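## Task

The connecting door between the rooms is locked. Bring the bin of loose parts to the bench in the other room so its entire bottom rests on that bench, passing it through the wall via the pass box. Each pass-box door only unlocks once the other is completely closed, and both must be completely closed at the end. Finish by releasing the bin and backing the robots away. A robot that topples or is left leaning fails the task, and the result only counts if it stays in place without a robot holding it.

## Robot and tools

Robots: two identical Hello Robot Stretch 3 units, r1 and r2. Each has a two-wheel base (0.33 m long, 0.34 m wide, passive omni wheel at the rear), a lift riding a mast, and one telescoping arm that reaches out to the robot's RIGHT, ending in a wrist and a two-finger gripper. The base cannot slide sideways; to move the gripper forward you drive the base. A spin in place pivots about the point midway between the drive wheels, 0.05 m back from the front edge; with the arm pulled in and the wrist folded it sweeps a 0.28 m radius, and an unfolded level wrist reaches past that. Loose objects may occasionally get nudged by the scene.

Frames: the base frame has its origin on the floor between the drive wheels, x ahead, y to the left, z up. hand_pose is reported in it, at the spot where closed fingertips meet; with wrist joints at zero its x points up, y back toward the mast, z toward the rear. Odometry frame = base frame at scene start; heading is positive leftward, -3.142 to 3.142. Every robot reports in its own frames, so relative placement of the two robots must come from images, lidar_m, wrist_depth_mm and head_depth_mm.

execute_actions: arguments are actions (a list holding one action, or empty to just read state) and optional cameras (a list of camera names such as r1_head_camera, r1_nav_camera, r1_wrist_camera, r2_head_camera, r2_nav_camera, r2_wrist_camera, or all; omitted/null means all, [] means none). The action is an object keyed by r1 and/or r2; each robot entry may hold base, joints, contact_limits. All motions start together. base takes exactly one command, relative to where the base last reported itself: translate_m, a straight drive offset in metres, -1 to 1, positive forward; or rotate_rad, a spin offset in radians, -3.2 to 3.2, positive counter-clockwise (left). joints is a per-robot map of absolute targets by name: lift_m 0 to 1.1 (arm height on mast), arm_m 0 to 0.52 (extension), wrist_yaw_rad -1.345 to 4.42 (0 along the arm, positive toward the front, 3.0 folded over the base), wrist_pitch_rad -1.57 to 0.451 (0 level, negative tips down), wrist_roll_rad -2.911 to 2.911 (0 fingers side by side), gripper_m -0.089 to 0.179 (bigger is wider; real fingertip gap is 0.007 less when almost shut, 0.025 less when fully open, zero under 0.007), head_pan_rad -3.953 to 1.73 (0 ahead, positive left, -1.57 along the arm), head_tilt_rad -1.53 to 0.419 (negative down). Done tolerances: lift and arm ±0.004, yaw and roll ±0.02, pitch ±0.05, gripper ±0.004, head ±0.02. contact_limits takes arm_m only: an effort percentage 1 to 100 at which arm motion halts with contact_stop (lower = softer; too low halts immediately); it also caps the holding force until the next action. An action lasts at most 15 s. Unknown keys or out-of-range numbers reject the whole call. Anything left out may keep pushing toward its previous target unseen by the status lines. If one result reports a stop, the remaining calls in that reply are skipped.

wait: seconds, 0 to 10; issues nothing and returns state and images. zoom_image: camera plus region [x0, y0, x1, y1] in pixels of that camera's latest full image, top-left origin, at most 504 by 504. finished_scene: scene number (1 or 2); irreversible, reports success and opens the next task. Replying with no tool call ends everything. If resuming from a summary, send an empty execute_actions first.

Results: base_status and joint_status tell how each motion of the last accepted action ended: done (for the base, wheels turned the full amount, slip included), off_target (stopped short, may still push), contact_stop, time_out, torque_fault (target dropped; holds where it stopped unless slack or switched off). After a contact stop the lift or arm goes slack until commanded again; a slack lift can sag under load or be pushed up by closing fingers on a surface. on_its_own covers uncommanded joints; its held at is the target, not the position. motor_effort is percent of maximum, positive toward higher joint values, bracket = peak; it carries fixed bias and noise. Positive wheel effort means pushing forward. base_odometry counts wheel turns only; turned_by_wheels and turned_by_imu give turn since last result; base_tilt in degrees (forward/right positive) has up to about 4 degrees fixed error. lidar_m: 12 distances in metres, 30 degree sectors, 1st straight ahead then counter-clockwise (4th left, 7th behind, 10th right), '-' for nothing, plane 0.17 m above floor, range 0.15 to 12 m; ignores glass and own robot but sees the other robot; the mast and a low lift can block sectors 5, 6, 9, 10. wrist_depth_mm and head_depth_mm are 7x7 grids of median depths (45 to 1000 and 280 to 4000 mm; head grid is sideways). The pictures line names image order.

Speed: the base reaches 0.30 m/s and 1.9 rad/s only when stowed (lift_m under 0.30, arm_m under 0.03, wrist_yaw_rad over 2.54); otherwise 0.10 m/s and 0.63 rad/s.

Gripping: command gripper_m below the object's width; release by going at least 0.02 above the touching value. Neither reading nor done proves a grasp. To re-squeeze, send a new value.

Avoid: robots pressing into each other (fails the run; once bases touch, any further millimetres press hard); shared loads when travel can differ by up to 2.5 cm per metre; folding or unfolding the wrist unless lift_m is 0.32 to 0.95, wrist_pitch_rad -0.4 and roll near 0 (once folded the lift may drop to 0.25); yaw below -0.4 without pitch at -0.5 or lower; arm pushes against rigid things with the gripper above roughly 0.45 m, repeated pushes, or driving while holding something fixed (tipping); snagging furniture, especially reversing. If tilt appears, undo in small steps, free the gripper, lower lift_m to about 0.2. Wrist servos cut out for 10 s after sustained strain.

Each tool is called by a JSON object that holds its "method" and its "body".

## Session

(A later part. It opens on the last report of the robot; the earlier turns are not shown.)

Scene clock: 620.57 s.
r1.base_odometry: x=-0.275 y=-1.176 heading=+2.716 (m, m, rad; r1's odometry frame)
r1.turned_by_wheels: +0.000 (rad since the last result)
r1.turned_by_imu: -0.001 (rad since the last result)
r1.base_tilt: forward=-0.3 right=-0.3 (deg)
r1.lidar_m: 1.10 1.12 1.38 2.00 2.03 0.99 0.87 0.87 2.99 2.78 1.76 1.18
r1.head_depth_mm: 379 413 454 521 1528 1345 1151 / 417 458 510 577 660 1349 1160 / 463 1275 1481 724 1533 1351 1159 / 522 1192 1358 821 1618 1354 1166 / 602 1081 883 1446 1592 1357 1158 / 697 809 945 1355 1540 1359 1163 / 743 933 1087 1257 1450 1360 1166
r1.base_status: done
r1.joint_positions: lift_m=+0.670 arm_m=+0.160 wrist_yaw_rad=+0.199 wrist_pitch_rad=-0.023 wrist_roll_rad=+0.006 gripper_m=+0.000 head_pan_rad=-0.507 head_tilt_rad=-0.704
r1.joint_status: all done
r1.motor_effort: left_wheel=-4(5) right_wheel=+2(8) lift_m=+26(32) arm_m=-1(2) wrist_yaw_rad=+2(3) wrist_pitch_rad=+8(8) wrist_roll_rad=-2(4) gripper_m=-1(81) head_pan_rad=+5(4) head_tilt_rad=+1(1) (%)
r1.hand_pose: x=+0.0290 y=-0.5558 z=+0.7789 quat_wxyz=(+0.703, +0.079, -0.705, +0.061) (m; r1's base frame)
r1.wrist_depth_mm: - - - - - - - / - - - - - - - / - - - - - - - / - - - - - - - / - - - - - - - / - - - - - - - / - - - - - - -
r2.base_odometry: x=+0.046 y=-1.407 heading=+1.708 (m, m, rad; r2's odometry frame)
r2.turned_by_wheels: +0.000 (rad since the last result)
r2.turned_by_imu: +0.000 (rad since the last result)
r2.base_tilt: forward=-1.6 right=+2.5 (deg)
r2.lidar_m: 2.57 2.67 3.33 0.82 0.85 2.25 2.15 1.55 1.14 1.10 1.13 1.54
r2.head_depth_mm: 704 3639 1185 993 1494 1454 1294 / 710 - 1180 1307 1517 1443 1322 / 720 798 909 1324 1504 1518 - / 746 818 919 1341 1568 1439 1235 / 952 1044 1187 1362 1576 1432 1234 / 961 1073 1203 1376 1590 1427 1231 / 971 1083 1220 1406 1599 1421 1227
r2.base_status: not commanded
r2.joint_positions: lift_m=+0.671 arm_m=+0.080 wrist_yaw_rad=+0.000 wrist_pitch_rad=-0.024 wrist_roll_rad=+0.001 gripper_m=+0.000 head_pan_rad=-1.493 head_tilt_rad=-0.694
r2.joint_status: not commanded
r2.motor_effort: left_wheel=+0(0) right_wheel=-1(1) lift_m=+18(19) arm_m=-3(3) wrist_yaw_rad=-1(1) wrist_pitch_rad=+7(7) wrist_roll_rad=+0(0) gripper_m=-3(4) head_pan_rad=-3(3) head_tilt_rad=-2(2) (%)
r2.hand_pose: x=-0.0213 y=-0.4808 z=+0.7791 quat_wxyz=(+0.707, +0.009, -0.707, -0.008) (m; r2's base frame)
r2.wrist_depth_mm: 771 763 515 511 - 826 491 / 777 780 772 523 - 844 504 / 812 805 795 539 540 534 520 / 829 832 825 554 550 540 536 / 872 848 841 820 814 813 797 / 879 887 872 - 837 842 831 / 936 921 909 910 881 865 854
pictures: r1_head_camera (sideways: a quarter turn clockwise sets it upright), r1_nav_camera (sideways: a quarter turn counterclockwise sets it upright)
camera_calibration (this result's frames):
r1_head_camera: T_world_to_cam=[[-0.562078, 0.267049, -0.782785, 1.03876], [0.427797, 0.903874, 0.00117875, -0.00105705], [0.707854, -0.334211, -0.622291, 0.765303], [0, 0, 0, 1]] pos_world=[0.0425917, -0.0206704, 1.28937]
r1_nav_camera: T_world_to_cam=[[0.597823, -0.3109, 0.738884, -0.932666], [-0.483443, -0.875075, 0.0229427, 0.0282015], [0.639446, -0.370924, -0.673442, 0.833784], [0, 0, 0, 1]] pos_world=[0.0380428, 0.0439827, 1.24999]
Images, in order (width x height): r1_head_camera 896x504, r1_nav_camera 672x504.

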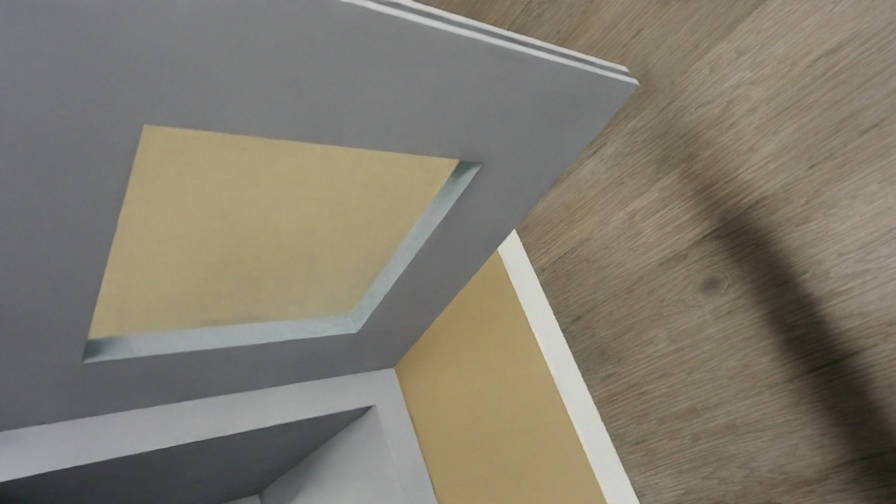

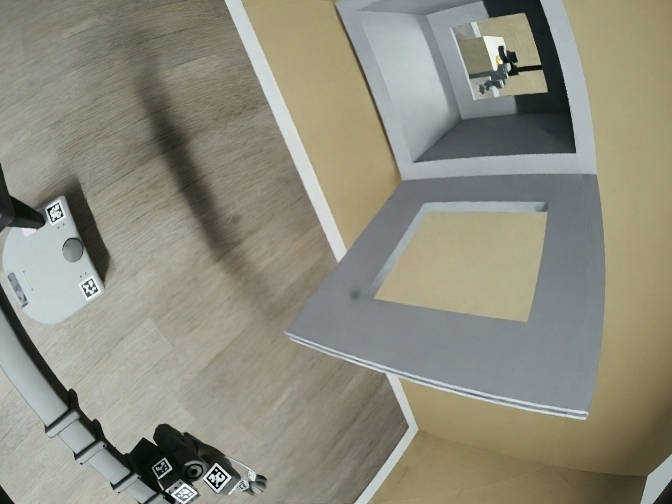

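{"method": "execute_actions", "body": {"actions": [{"r1":{"base":{"rotate_rad":0.75},"joints":{"arm_m":0.24,"wrist_yaw_rad":0.5,"head_pan_rad":-1.1}}}], "cameras": ["r1_head_camera","r1_nav_camera"]}}

Scene clock: 632.97 s.
r1.base_odometry: x=-0.275 y=-1.176 heading=-2.817 (m, m, rad; r1's odometry frame)
r1.turned_by_wheels: +0.750 (rad since the last result)
r1.turned_by_imu: +0.728 (rad since the last result)
r1.base_tilt: forward=-0.3 right=-0.4 (deg)
r1.lidar_m: 1.18 1.73 2.00 2.15 1.67 0.87 3.49 2.82 2.78 1.42 1.12 1.10
r1.head_depth_mm: 1132 1293 1517 1811 1691 1319 1153 / 1104 1210 1345 1639 1621 1355 1161 / 298 304 335 387 476 1268 1160 / 413 734 860 776 1496 1354 1162 / 744 853 1000 1392 1590 1354 1162 / 952 1236 1142 1318 1514 1355 1162 / 1197 1667 1141 1253 1458 1362 1172
r1.base_status: done
r1.joint_positions: lift_m=+0.670 arm_m=+0.240 wrist_yaw_rad=+0.499 wrist_pitch_rad=-0.023 wrist_roll_rad=+0.002 gripper_m=+0.000 head_pan_rad=-1.093 head_tilt_rad=-0.703
r1.joint_status: all done
r1.motor_effort: left_wheel=-3(38) right_wheel=+2(48) lift_m=+27(28) arm_m=+2(2) wrist_yaw_rad=+2(50) wrist_pitch_rad=+8(9) wrist_roll_rad=-1(2) gripper_m=-2(4) head_pan_rad=-4(48) head_tilt_rad=+0(2) (%)
r1.hand_pose: x=+0.1010 y=-0.6092 z=+0.7789 quat_wxyz=(+0.687, +0.183, -0.684, +0.166) (m; r1's base frame)
r1.wrist_depth_mm: - 643 725 824 957 - - / - 654 741 843 967 - - / 326 483 762 867 - - - / 288 477 793 888 - - - / 287 740 829 - - - - / 684 747 841 - - - - / 709 753 907 - - - -
r2.base_odometry: x=+0.046 y=-1.407 heading=+1.708 (m, m, rad; r2's odometry frame)
r2.turned_by_wheels: +0.000 (rad since the last result)
r2.turned_by_imu: +0.000 (rad since the last result)
r2.base_tilt: forward=-1.6 right=+2.5 (deg)
r2.lidar_m: 2.58 2.66 3.35 0.82 0.85 2.25 2.15 1.56 1.15 1.10 1.14 1.53
r2.head_depth_mm: 704 3773 1191 993 1485 1451 1306 / 712 3897 1178 1306 1512 1447 1325 / 720 799 909 1326 1503 1513 - / 748 819 918 1346 1557 1433 1237 / 951 1045 1188 1366 1582 1435 1231 / 961 1070 1212 1389 1578 1430 1229 / 974 1081 1219 1406 1611 1426 1227
r2.base_status: not commanded
r2.joint_positions: lift_m=+0.671 arm_m=+0.080 wrist_yaw_rad=+0.000 wrist_pitch_rad=-0.024 wrist_roll_rad=+0.001 gripper_m=+0.000 head_pan_rad=-1.493 head_tilt_rad=-0.694
r2.joint_status: not commanded
r2.motor_effort: left_wheel=+0(0) right_wheel=-1(1) lift_m=+19(17) arm_m=-2(2) wrist_yaw_rad=-1(1) wrist_pitch_rad=+7(7) wrist_roll_rad=+0(0) gripper_m=-4(4) head_pan_rad=-3(3) head_tilt_rad=-2(3) (%)
r2.hand_pose: x=-0.0213 y=-0.4808 z=+0.7791 quat_wxyz=(+0.707, +0.009, -0.707, -0.008) (m; r2's base frame)
r2.wrist_depth_mm: 769 750 519 511 - 828 494 / 785 787 768 532 - 844 511 / 818 803 802 537 537 527 517 / 840 837 818 558 545 541 534 / 876 846 844 844 811 824 812 / 896 874 890 - 839 855 834 / 935 917 915 890 885 888 870
pictures: r1_head_camera (sideways: a quarter turn clockwise sets it upright), r1_nav_camera (sideways: a quarter turn counterclockwise sets it upright)
camera_calibration (this result's frames):
r1_head_camera: T_world_to_cam=[[-0.319896, 0.532415, -0.783709, 1.03848], [0.856471, 0.516195, 0.00108215, -0.00354621], [0.405123, -0.670878, -0.621127, 0.765636], [0, 0, 0, 1]] pos_world=[0.0250678, -0.0374258, 1.28943]
r1_nav_camera: T_world_to_cam=[[0.325437, -0.588778, 0.739886, -0.932311], [-0.886903, -0.461385, 0.022946, 0.0306583], [0.327862, -0.663675, -0.672341, 0.834252], [0, 0, 0, 1]] pos_world=[0.0570793, 0.0188932, 1.25]
Images, in order (width x height): r1_head_camera 896x504, r1_nav_camera 672x504.

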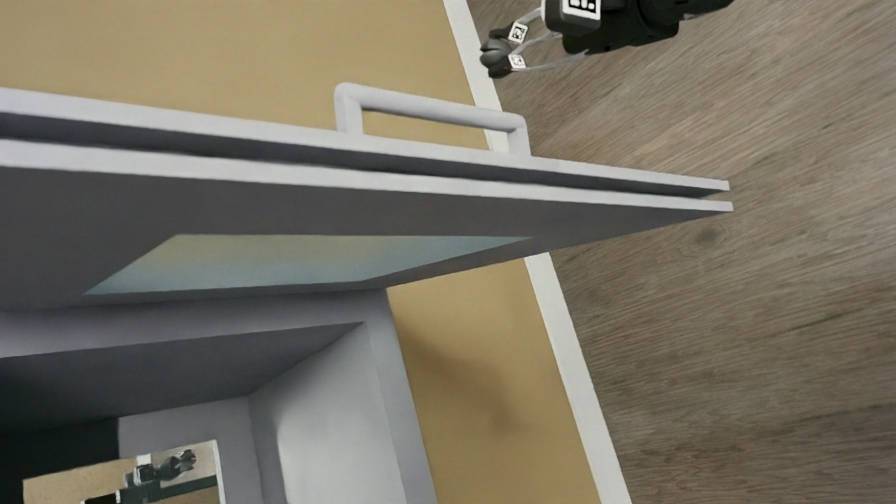

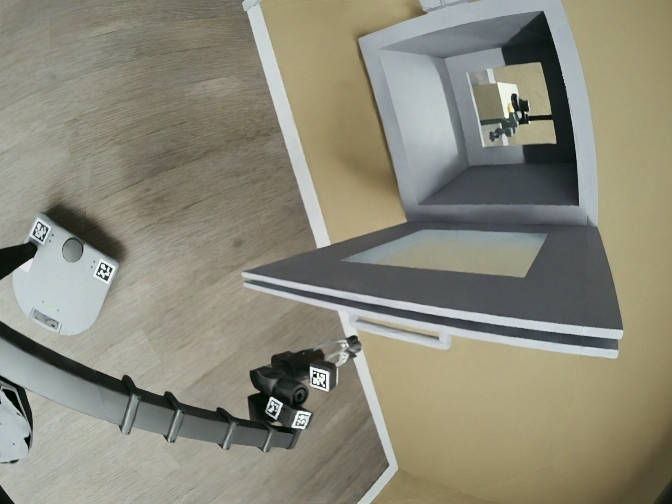

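{"method": "execute_actions", "body": {"actions": [{"r1":{"base":{"rotate_rad":0.96},"joints":{"arm_m":0.07,"wrist_yaw_rad":0.1,"head_pan_rad":-1.5}}}], "cameras": ["r1_head_camera","r1_nav_camera"]}}

Scene clock: 644.40 s.
r1.base_odometry: x=-0.275 y=-1.176 heading=-1.857 (m, m, rad; r1's odometry frame)
r1.turned_by_wheels: +0.960 (rad since the last result)
r1.turned_by_imu: +0.954 (rad since the last result)
r1.base_tilt: forward=-0.3 right=-0.4 (deg)
r1.lidar_m: 2.00 2.08 0.99 0.87 3.39 2.87 2.78 1.55 1.14 1.10 1.15 1.56
r1.head_depth_mm: 649 1271 892 1300 1516 1368 - / 650 1762 1126 1325 1543 1382 - / 651 2862 1132 1366 1541 - 1121 / 651 1338 1082 1397 1575 1360 1165 / 652 721 840 1433 1597 1357 1165 / 661 777 1221 1471 1638 1360 1166 / 970 1100 1271 1504 1628 1353 1167
r1.base_status: done
r1.joint_positions: lift_m=+0.670 arm_m=+0.070 wrist_yaw_rad=+0.100 wrist_pitch_rad=-0.020 wrist_roll_rad=+0.001 gripper_m=+0.000 head_pan_rad=-1.493 head_tilt_rad=-0.703
r1.joint_status: all done
r1.motor_effort: left_wheel=-4(28) right_wheel=+3(37) lift_m=+27(27) arm_m=-2(7) wrist_yaw_rad=+1(38) wrist_pitch_rad=+7(8) wrist_roll_rad=+0(1) gripper_m=-2(5) head_pan_rad=-4(40) head_tilt_rad=+0(1) (%)
r1.hand_pose: x=+0.0040 y=-0.4697 z=+0.7798 quat_wxyz=(+0.706, +0.042, -0.706, +0.028) (m; r1's base frame)
r1.wrist_depth_mm: 775 756 457 - - 467 653 / 819 797 471 - - 482 681 / 866 835 483 494 498 493 700 / 867 869 491 503 515 508 735 / 922 894 886 - 798 784 747 / 941 928 872 891 823 805 765 / - 973 947 915 848 837 812
r2.base_odometry: x=+0.046 y=-1.407 heading=+1.708 (m, m, rad; r2's odometry frame)
r2.turned_by_wheels: +0.000 (rad since the last result)
r2.turned_by_imu: +0.000 (rad since the last result)
r2.base_tilt: forward=-1.7 right=+2.5 (deg)
r2.lidar_m: 2.58 2.67 3.33 0.82 0.85 2.25 2.14 1.56 1.14 1.10 1.13 1.54
r2.head_depth_mm: 705 2958 1190 991 1487 1450 1306 / 712 1821 1175 1305 1510 1448 1317 / 720 796 910 1329 1507 1513 - / 749 816 916 1336 1561 1437 1239 / 954 1045 1191 1367 1586 1425 1235 / 959 1070 1208 1382 1593 1424 1227 / 971 1085 1220 1405 1607 1427 1224
r2.base_status: not commanded
r2.joint_positions: lift_m=+0.671 arm_m=+0.080 wrist_yaw_rad=+0.000 wrist_pitch_rad=-0.024 wrist_roll_rad=+0.001 gripper_m=+0.000 head_pan_rad=-1.493 head_tilt_rad=-0.694
r2.joint_status: not commanded
r2.motor_effort: left_wheel=+0(0) right_wheel=-1(1) lift_m=+18(18) arm_m=-2(3) wrist_yaw_rad=-1(1) wrist_pitch_rad=+7(8) wrist_roll_rad=+0(0) gripper_m=-4(4) head_pan_rad=-3(2) head_tilt_rad=-2(2) (%)
r2.hand_pose: x=-0.0213 y=-0.4808 z=+0.7791 quat_wxyz=(+0.707, +0.009, -0.707, -0.008) (m; r2's base frame)
r2.wrist_depth_mm: 762 759 514 513 - 829 492 / 768 767 770 524 - 843 504 / 809 810 790 535 538 531 521 / 851 842 837 554 548 537 536 / 852 850 848 824 816 813 812 / 895 883 864 - 845 842 848 / 924 914 899 895 887 871 868
pictures: r1_head_camera (sideways: a quarter turn clockwise sets it upright), r1_nav_camera (sideways: a quarter turn counterclockwise sets it upright)
camera_calibration (this result's frames):
r1_head_camera: T_world_to_cam=[[-0.0873277, 0.614936, -0.783727, 1.03709], [0.989873, 0.14195, 0.00108029, -0.00435754], [0.111914, -0.775696, -0.621104, 0.767396], [0, 0, 0, 1]] pos_world=[0.00899745, -0.0418581, 1.28943]
r1_nav_camera: T_world_to_cam=[[0.0704835, -0.669009, 0.739905, -0.930781], [-0.996562, -0.0796152, 0.022946, 0.0313271], [0.0435566, -0.738978, -0.67232, 0.835959], [0, 0, 0, 1]] pos_world=[0.0604126, -0.00245044, 1.25]
Images, in order (width x height): r1_head_camera 896x504, r1_nav_camera 672x504.

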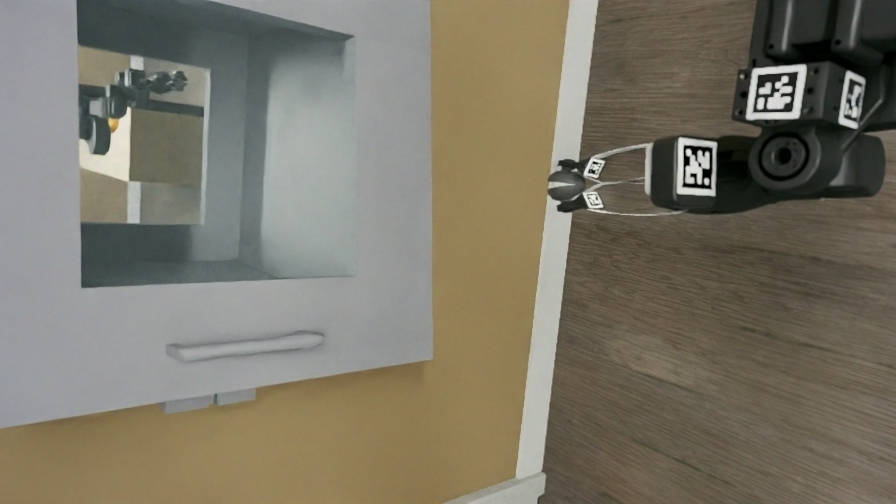

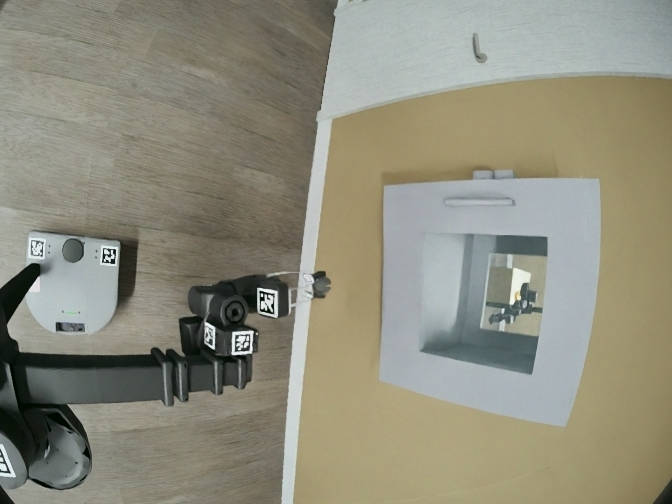

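{"method": "execute_actions", "body": {"actions": [{"r1":{"base":{"translate_m":0.18},"joints":{"arm_m":0.41,"wrist_yaw_rad":0},"contact_limits":{"arm_m":14}}}], "cameras": []}}

{"method": "execute_actions", "body": {"actions": [{"r1":{"joints":{"arm_m":0.465},"contact_limits":{"arm_m":10}}}], "cameras": ["r1_head_camera","r1_wrist_camera"]}}

Scene clock: 655.67 s.
r1.base_odometry: x=-0.326 y=-1.348 heading=-1.857 (m, m, rad; r1's odometry frame)
r1.turned_by_wheels: +0.000 (rad since the last result)
r1.turned_by_imu: -0.001 (rad since the last result)
r1.base_tilt: forward=-0.3 right=-0.3 (deg)
r1.lidar_m: 1.82 1.90 0.91 1.28 0.90 3.07 2.96 1.55 1.14 1.10 1.15 1.56
r1.head_depth_mm: 680 1730 1123 1277 1495 - - / 690 2821 1126 973 1549 1351 1157 / 699 779 902 1374 1559 1346 1160 / 893 828 1147 1402 1586 1355 1160 / 937 1061 1215 1437 1597 1362 1161 / 957 1086 1247 1470 1633 1363 1167 / 969 1105 1260 1483 1633 1361 1164
r1.base_status: done
r1.joint_positions: lift_m=+0.670 arm_m=+0.410 wrist_yaw_rad=+0.000 wrist_pitch_rad=-0.020 wrist_roll_rad=+0.001 gripper_m=+0.000 head_pan_rad=-1.493 head_tilt_rad=-0.703
r1.joint_status: all done
r1.motor_effort: left_wheel=-3(6) right_wheel=+2(7) lift_m=+27(27) arm_m=+2(4) wrist_yaw_rad=+0(3) wrist_pitch_rad=+7(7) wrist_roll_rad=+0(0) gripper_m=-2(2) head_pan_rad=-5(4) head_tilt_rad=+1(1) (%)
r1.contact_limits: arm_m 14 (drawing in: default 16, maximum 26; extending or still: default 22, maximum 36)
r1.hand_pose: x=-0.0214 y=-0.8105 z=+0.7798 quat_wxyz=(+0.707, +0.007, -0.707, -0.007) (m; r1's base frame)
r1.wrist_depth_mm: 415 192 189 722 - 695 488 / 432 198 197 738 - 735 494 / 451 202 203 204 221 613 438 / 466 213 211 208 206 205 203 / 486 221 217 - 215 214 212 / 505 227 227 227 223 220 219 / 521 522 516 512 505 506 493
r2.base_odometry: x=+0.046 y=-1.407 heading=+1.708 (m, m, rad; r2's odometry frame)
r2.turned_by_wheels: +0.000 (rad since the last result)
r2.turned_by_imu: +0.000 (rad since the last result)
r2.base_tilt: forward=-1.7 right=+2.4 (deg)
r2.lidar_m: 2.58 2.66 3.34 0.82 0.85 2.24 2.15 1.56 1.14 1.10 1.14 1.53
r2.head_depth_mm: 704 1588 1185 991 1494 1448 1294 / 711 2282 1182 1300 1511 1447 1323 / 719 798 913 1324 1503 1514 - / 746 819 918 1339 1571 1441 1233 / 952 1040 1192 1362 1576 1428 1233 / 959 1072 1202 1378 1581 1434 1228 / 968 1084 1219 1403 1601 1420 1223
r2.base_status: not commanded
r2.joint_positions: lift_m=+0.671 arm_m=+0.080 wrist_yaw_rad=+0.000 wrist_pitch_rad=-0.024 wrist_roll_rad=+0.001 gripper_m=+0.000 head_pan_rad=-1.493 head_tilt_rad=-0.694
r2.joint_status: not commanded
r2.motor_effort: left_wheel=+0(0) right_wheel=-1(1) lift_m=+19(19) arm_m=-3(3) wrist_yaw_rad=-1(1) wrist_pitch_rad=+7(7) wrist_roll_rad=+0(0) gripper_m=-3(4) head_pan_rad=-3(3) head_tilt_rad=-3(3) (%)
r2.hand_pose: x=-0.0213 y=-0.4808 z=+0.7791 quat_wxyz=(+0.707, +0.009, -0.707, -0.008) (m; r2's base frame)
r2.wrist_depth_mm: 754 760 513 510 - 820 495 / 777 772 760 524 - 832 511 / 808 804 781 540 534 522 520 / 842 821 804 557 550 541 537 / 876 863 847 844 821 814 803 / 874 890 867 - 845 843 844 / 918 920 898 889 879 890 850
pictures: none
No camera images: the call's "cameras" was empty. Leave "cameras" out to get every camera's image.

Scene clock: 657.57 s.
r1.base_odometry: x=-0.326 y=-1.348 heading=-1.857 (m, m, rad; r1's odometry frame)
r1.turned_by_wheels: +0.000 (rad since the last result)
r1.turned_by_imu: -0.003 (rad since the last result)
r1.base_tilt: forward=-0.3 right=-0.3 (deg)
r1.lidar_m: 1.82 1.89 0.91 1.27 0.90 3.08 2.97 1.55 1.14 1.10 1.15 1.56
r1.head_depth_mm: 680 1736 1125 1279 1492 - - / 689 2809 1127 - 1528 1356 1160 / 699 775 905 1368 1558 1355 1157 / 896 820 1149 1406 1587 1358 1159 / 938 1058 1217 1434 1588 1360 1164 / 953 1080 1249 1475 1639 1356 1161 / 968 1098 1260 1489 1632 1366 1166
r1.base_status: not commanded
r1.joint_positions: lift_m=+0.670 arm_m=+0.440 wrist_yaw_rad=+0.005 wrist_pitch_rad=-0.021 wrist_roll_rad=+0.001 gripper_m=+0.000 head_pan_rad=-1.493 head_tilt_rad=-0.702
r1.joint_status: arm_m contact_stop (moved +0.030 of +0.055)
r1.on_its_own: arm_m is slack since a contact_stop, until your next command for it (your +0.465 is given up)
r1.motor_effort: left_wheel=+1(9) right_wheel=-3(13) lift_m=+27(27) arm_m=+0(11) wrist_yaw_rad=-6(6) wrist_pitch_rad=+7(11) wrist_roll_rad=+0(0) gripper_m=-3(4) head_pan_rad=-5(5) head_tilt_rad=+1(1) (%)
r1.contact_limits: arm_m 10 (drawing in: default 16, maximum 26; extending or still: default 22, maximum 36)
r1.hand_pose: x=-0.0202 y=-0.8403 z=+0.7793 quat_wxyz=(+0.707, +0.010, -0.707, -0.006) (m; r1's base frame)
r1.wrist_depth_mm: 166 162 163 702 - 674 486 / 172 169 167 719 - 699 484 / 414 175 174 174 726 650 441 / 428 181 180 178 177 175 175 / 448 188 187 - 183 182 180 / 471 196 195 194 190 190 188 / 487 205 202 200 199 198 195
r2.base_odometry: x=+0.046 y=-1.407 heading=+1.708 (m, m, rad; r2's odometry frame)
r2.turned_by_wheels: +0.000 (rad since the last result)
r2.turned_by_imu: +0.000 (rad since the last result)
r2.base_tilt: forward=-1.7 right=+2.5 (deg)
r2.lidar_m: 2.58 2.68 3.32 0.82 0.85 2.25 2.15 1.56 1.14 1.10 1.14 1.53
r2.head_depth_mm: 706 1565 1187 990 1493 1448 1303 / 712 2275 1182 1312 1513 1442 1322 / 719 796 910 1323 1507 1511 - / 747 818 917 1337 1561 1447 1237 / 953 1044 1191 1360 1573 1436 1231 / 959 1068 1205 1383 1582 1430 1231 / 969 1083 1222 1400 1601 1428 1230
r2.base_status: not commanded
r2.joint_positions: lift_m=+0.671 arm_m=+0.080 wrist_yaw_rad=+0.000 wrist_pitch_rad=-0.024 wrist_roll_rad=+0.001 gripper_m=+0.000 head_pan_rad=-1.493 head_tilt_rad=-0.694
r2.joint_status: not commanded
r2.motor_effort: left_wheel=+0(0) right_wheel=-1(1) lift_m=+18(18) arm_m=-3(3) wrist_yaw_rad=-1(1) wrist_pitch_rad=+7(7) wrist_roll_rad=+0(0) gripper_m=-4(3) head_pan_rad=-3(3) head_tilt_rad=-3(2) (%)
r2.hand_pose: x=-0.0213 y=-0.4808 z=+0.7791 quat_wxyz=(+0.707, +0.009, -0.707, -0.008) (m; r2's base frame)
r2.wrist_depth_mm: 752 755 515 511 - 830 492 / 786 776 767 520 - 839 504 / 817 804 781 538 540 529 520 / 833 835 818 551 550 547 534 / 867 853 836 832 829 804 822 / 877 888 875 - 850 843 833 / 913 926 910 894 898 854 864
pictures: r1_head_camera (sideways: a quarter turn clockwise sets it upright), r1_wrist_camera
camera_calibration (this result's frames):
r1_head_camera: T_world_to_cam=[[-0.087262, 0.614477, -0.784094, 1.03757], [0.98988, 0.141903, 0.0010419, -0.00430761], [0.111905, -0.776068, -0.620642, 0.766793], [0, 0, 0, 1]] pos_world=[0.00899599, -0.0418656, 1.28946]
r1_wrist_camera: T_world_to_cam=[[-0.998714, 0.0192207, 0.0469044, -0.0515048], [-0.041612, 0.217528, -0.975167, 0.971567], [-0.0289464, -0.975865, -0.216449, -0.484149], [0, 0, 0, 1]] pos_world=[-0.0250241, -0.682817, 0.845062]
Images, in order (width x height): r1_head_camera 896x504, r1_wrist_camera 644x364.

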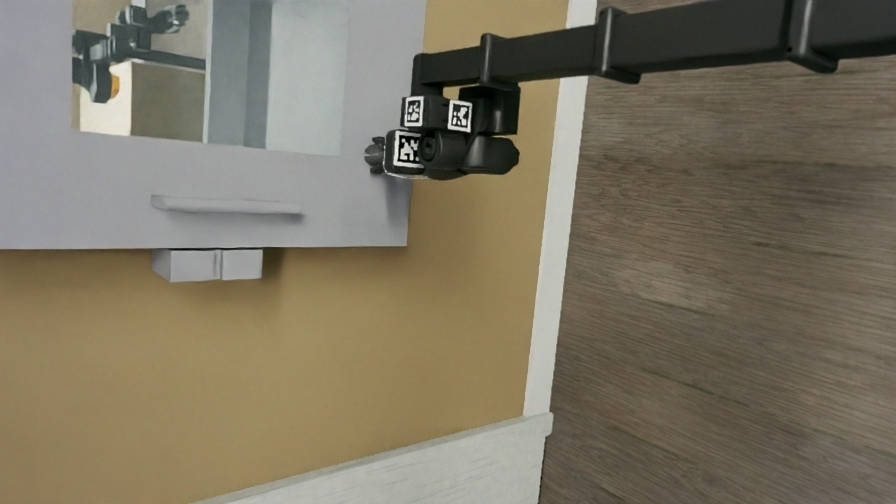

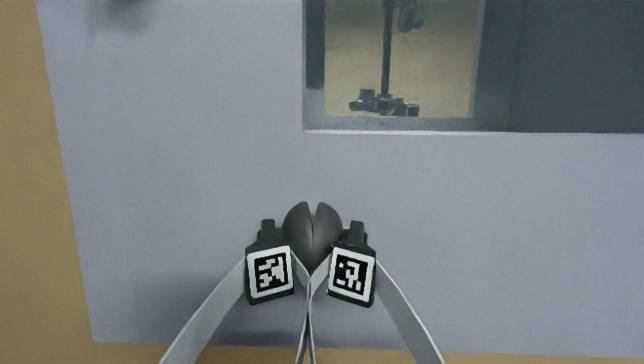

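Shut. Retract and check the bin and r2's side.

{"method": "execute_actions", "body": {"actions": [{"r1":{"joints":{"arm_m":0.1,"head_pan_rad":1.7,"head_tilt_rad":-0.55}}}], "cameras": ["r1_head_camera","r1_wrist_camera","r2_head_camera"]}}

Scene clock: 669.20 s.
r1.base_odometry: x=-0.326 y=-1.348 heading=-1.857 (m, m, rad; r1's odometry frame)
r1.turned_by_wheels: +0.000 (rad since the last result)
r1.turned_by_imu: +0.000 (rad since the last result)
r1.base_tilt: forward=-0.3 right=-0.3 (deg)
r1.lidar_m: 1.82 1.90 0.91 1.27 0.90 3.09 2.96 1.55 1.15 1.10 1.15 1.55
r1.head_depth_mm: 2634 2899 1571 1000 1740 1408 1239 / 2657 2936 1575 1004 1803 1491 1236 / 2723 2952 1571 994 1864 1490 1240 / 2755 3019 1576 1018 1875 1489 1241 / 2831 3141 3372 1039 1225 1407 1241 / 2914 3160 3462 2646 - - - / - - - - - - -
r1.base_status: not commanded
r1.joint_positions: lift_m=+0.670 arm_m=+0.100 wrist_yaw_rad=+0.001 wrist_pitch_rad=-0.021 wrist_roll_rad=+0.001 gripper_m=+0.000 head_pan_rad=+1.693 head_tilt_rad=-0.556
r1.joint_status: all done
r1.motor_effort: left_wheel=-1(1) right_wheel=+0(2) lift_m=+27(27) arm_m=-2(4) wrist_yaw_rad=+0(5) wrist_pitch_rad=+7(7) wrist_roll_rad=+0(0) gripper_m=-3(3) head_pan_rad=+4(57) head_tilt_rad=+2(13) (%)
r1.hand_pose: x=-0.0213 y=-0.5009 z=+0.7794 quat_wxyz=(+0.707, +0.008, -0.707, -0.008) (m; r1's base frame)
r1.wrist_depth_mm: 719 715 483 - - 733 472 / 720 739 494 - - 722 478 / 739 735 742 514 507 503 496 / 763 779 769 527 526 522 520 / 795 811 800 - 788 775 783 / 817 845 836 842 825 831 835 / 853 898 860 856 848 837 860
r2.base_odometry: x=+0.046 y=-1.407 heading=+1.708 (m, m, rad; r2's odometry frame)
r2.turned_by_wheels: +0.000 (rad since the last result)
r2.turned_by_imu: +0.000 (rad since the last result)
r2.base_tilt: forward=-1.7 right=+2.5 (deg)
r2.lidar_m: 2.58 2.67 3.33 0.82 0.85 2.24 2.15 1.55 1.14 1.10 1.14 1.53
r2.head_depth_mm: 704 1868 1189 990 1493 1455 1302 / 712 2278 1181 1301 1509 1453 1322 / 717 796 911 1322 1502 1505 - / 746 818 919 1345 1559 1438 1234 / 953 1047 1188 1363 1578 1432 1231 / 963 1073 1206 1385 1588 1428 1228 / 971 1083 1222 1398 1603 1422 1223
r2.base_status: not commanded
r2.joint_positions: lift_m=+0.671 arm_m=+0.080 wrist_yaw_rad=+0.000 wrist_pitch_rad=-0.024 wrist_roll_rad=+0.001 gripper_m=+0.000 head_pan_rad=-1.493 head_tilt_rad=-0.694
r2.joint_status: not commanded
r2.motor_effort: left_wheel=+0(0) right_wheel=-1(1) lift_m=+18(18) arm_m=-3(3) wrist_yaw_rad=-1(1) wrist_pitch_rad=+7(7) wrist_roll_rad=-1(0) gripper_m=-4(4) head_pan_rad=-3(3) head_tilt_rad=-3(2) (%)
r2.hand_pose: x=-0.0213 y=-0.4808 z=+0.7791 quat_wxyz=(+0.707, +0.009, -0.707, -0.008) (m; r2's base frame)
r2.wrist_depth_mm: 750 743 516 513 - 826 491 / 787 767 771 525 - 824 510 / 794 808 786 543 533 528 519 / 837 824 814 549 554 544 541 / 868 862 845 828 825 838 810 / 891 887 880 - 844 844 826 / 904 895 917 878 878 866 862
pictures: r1_head_camera (sideways: a quarter turn clockwise sets it upright), r1_wrist_camera, r2_head_camera (sideways: a quarter turn clockwise sets it upright)
camera_calibration (this result's frames):
r1_head_camera: T_world_to_cam=[[0.0999096, -0.490353, -0.865778, 1.14293], [-0.98263, -0.185387, -0.00839626, 0.0200129], [-0.156387, 0.851579, -0.500357, 0.611939], [0, 0, 0, 1]] pos_world=[0.00117522, 0.0430321, 1.29588]
r1_wrist_camera: T_world_to_cam=[[-0.99862, 0.023643, 0.0468982, -0.0569367], [-0.040651, 0.217455, -0.975223, 0.89779], [-0.0332554, -0.975784, -0.216194, -0.153234], [0, 0, 0, 1]] pos_world=[-0.0254579, -0.343406, 0.845088]
r2_head_camera: T_world_to_cam=[[-0.102692, 0.605299, -0.789346, 1.05092], [0.991725, 0.123761, -0.0341169, 0.0449239], [0.0770392, -0.786318, -0.613, 0.752051], [0, 0, 0, 1]] pos_world=[0.00543142, -0.0503283, 1.29208]
Images, in order (width x height): r1_head_camera 896x504, r1_wrist_camera 644x364, r2_head_camera 896x504.

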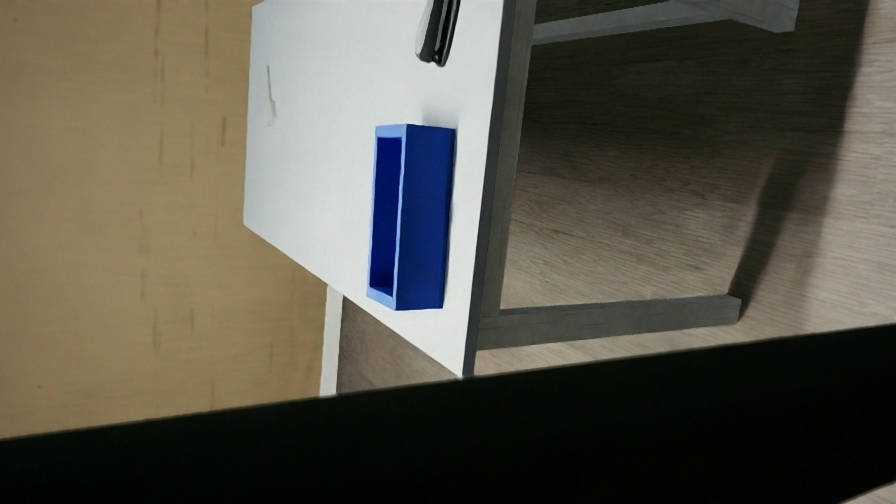

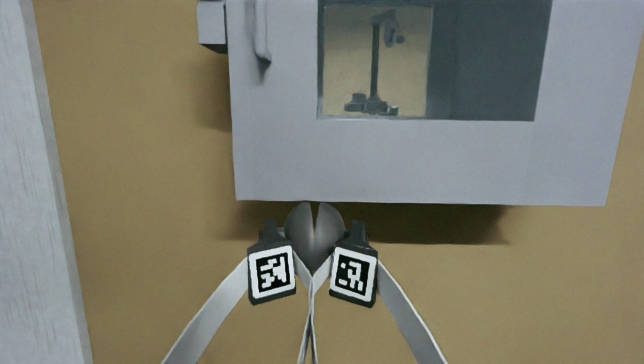

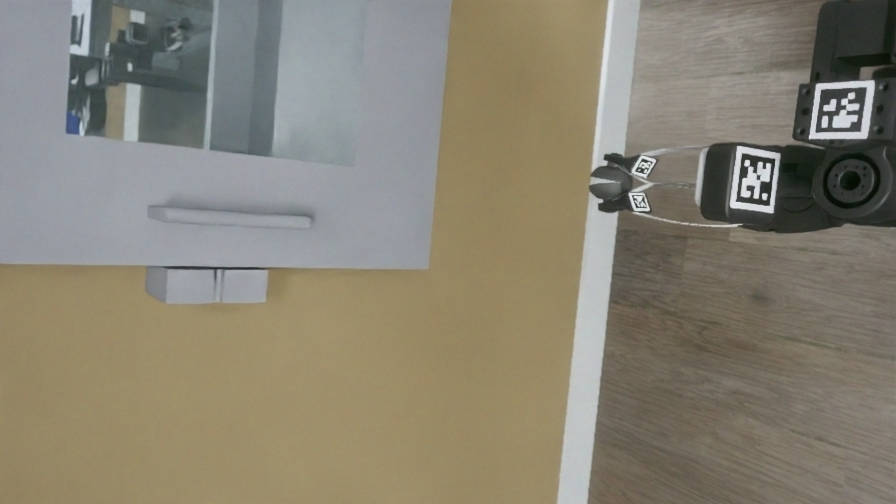

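{"method": "finished_scene", "body": {"scene": 2}}

The scene is finished: the task was done.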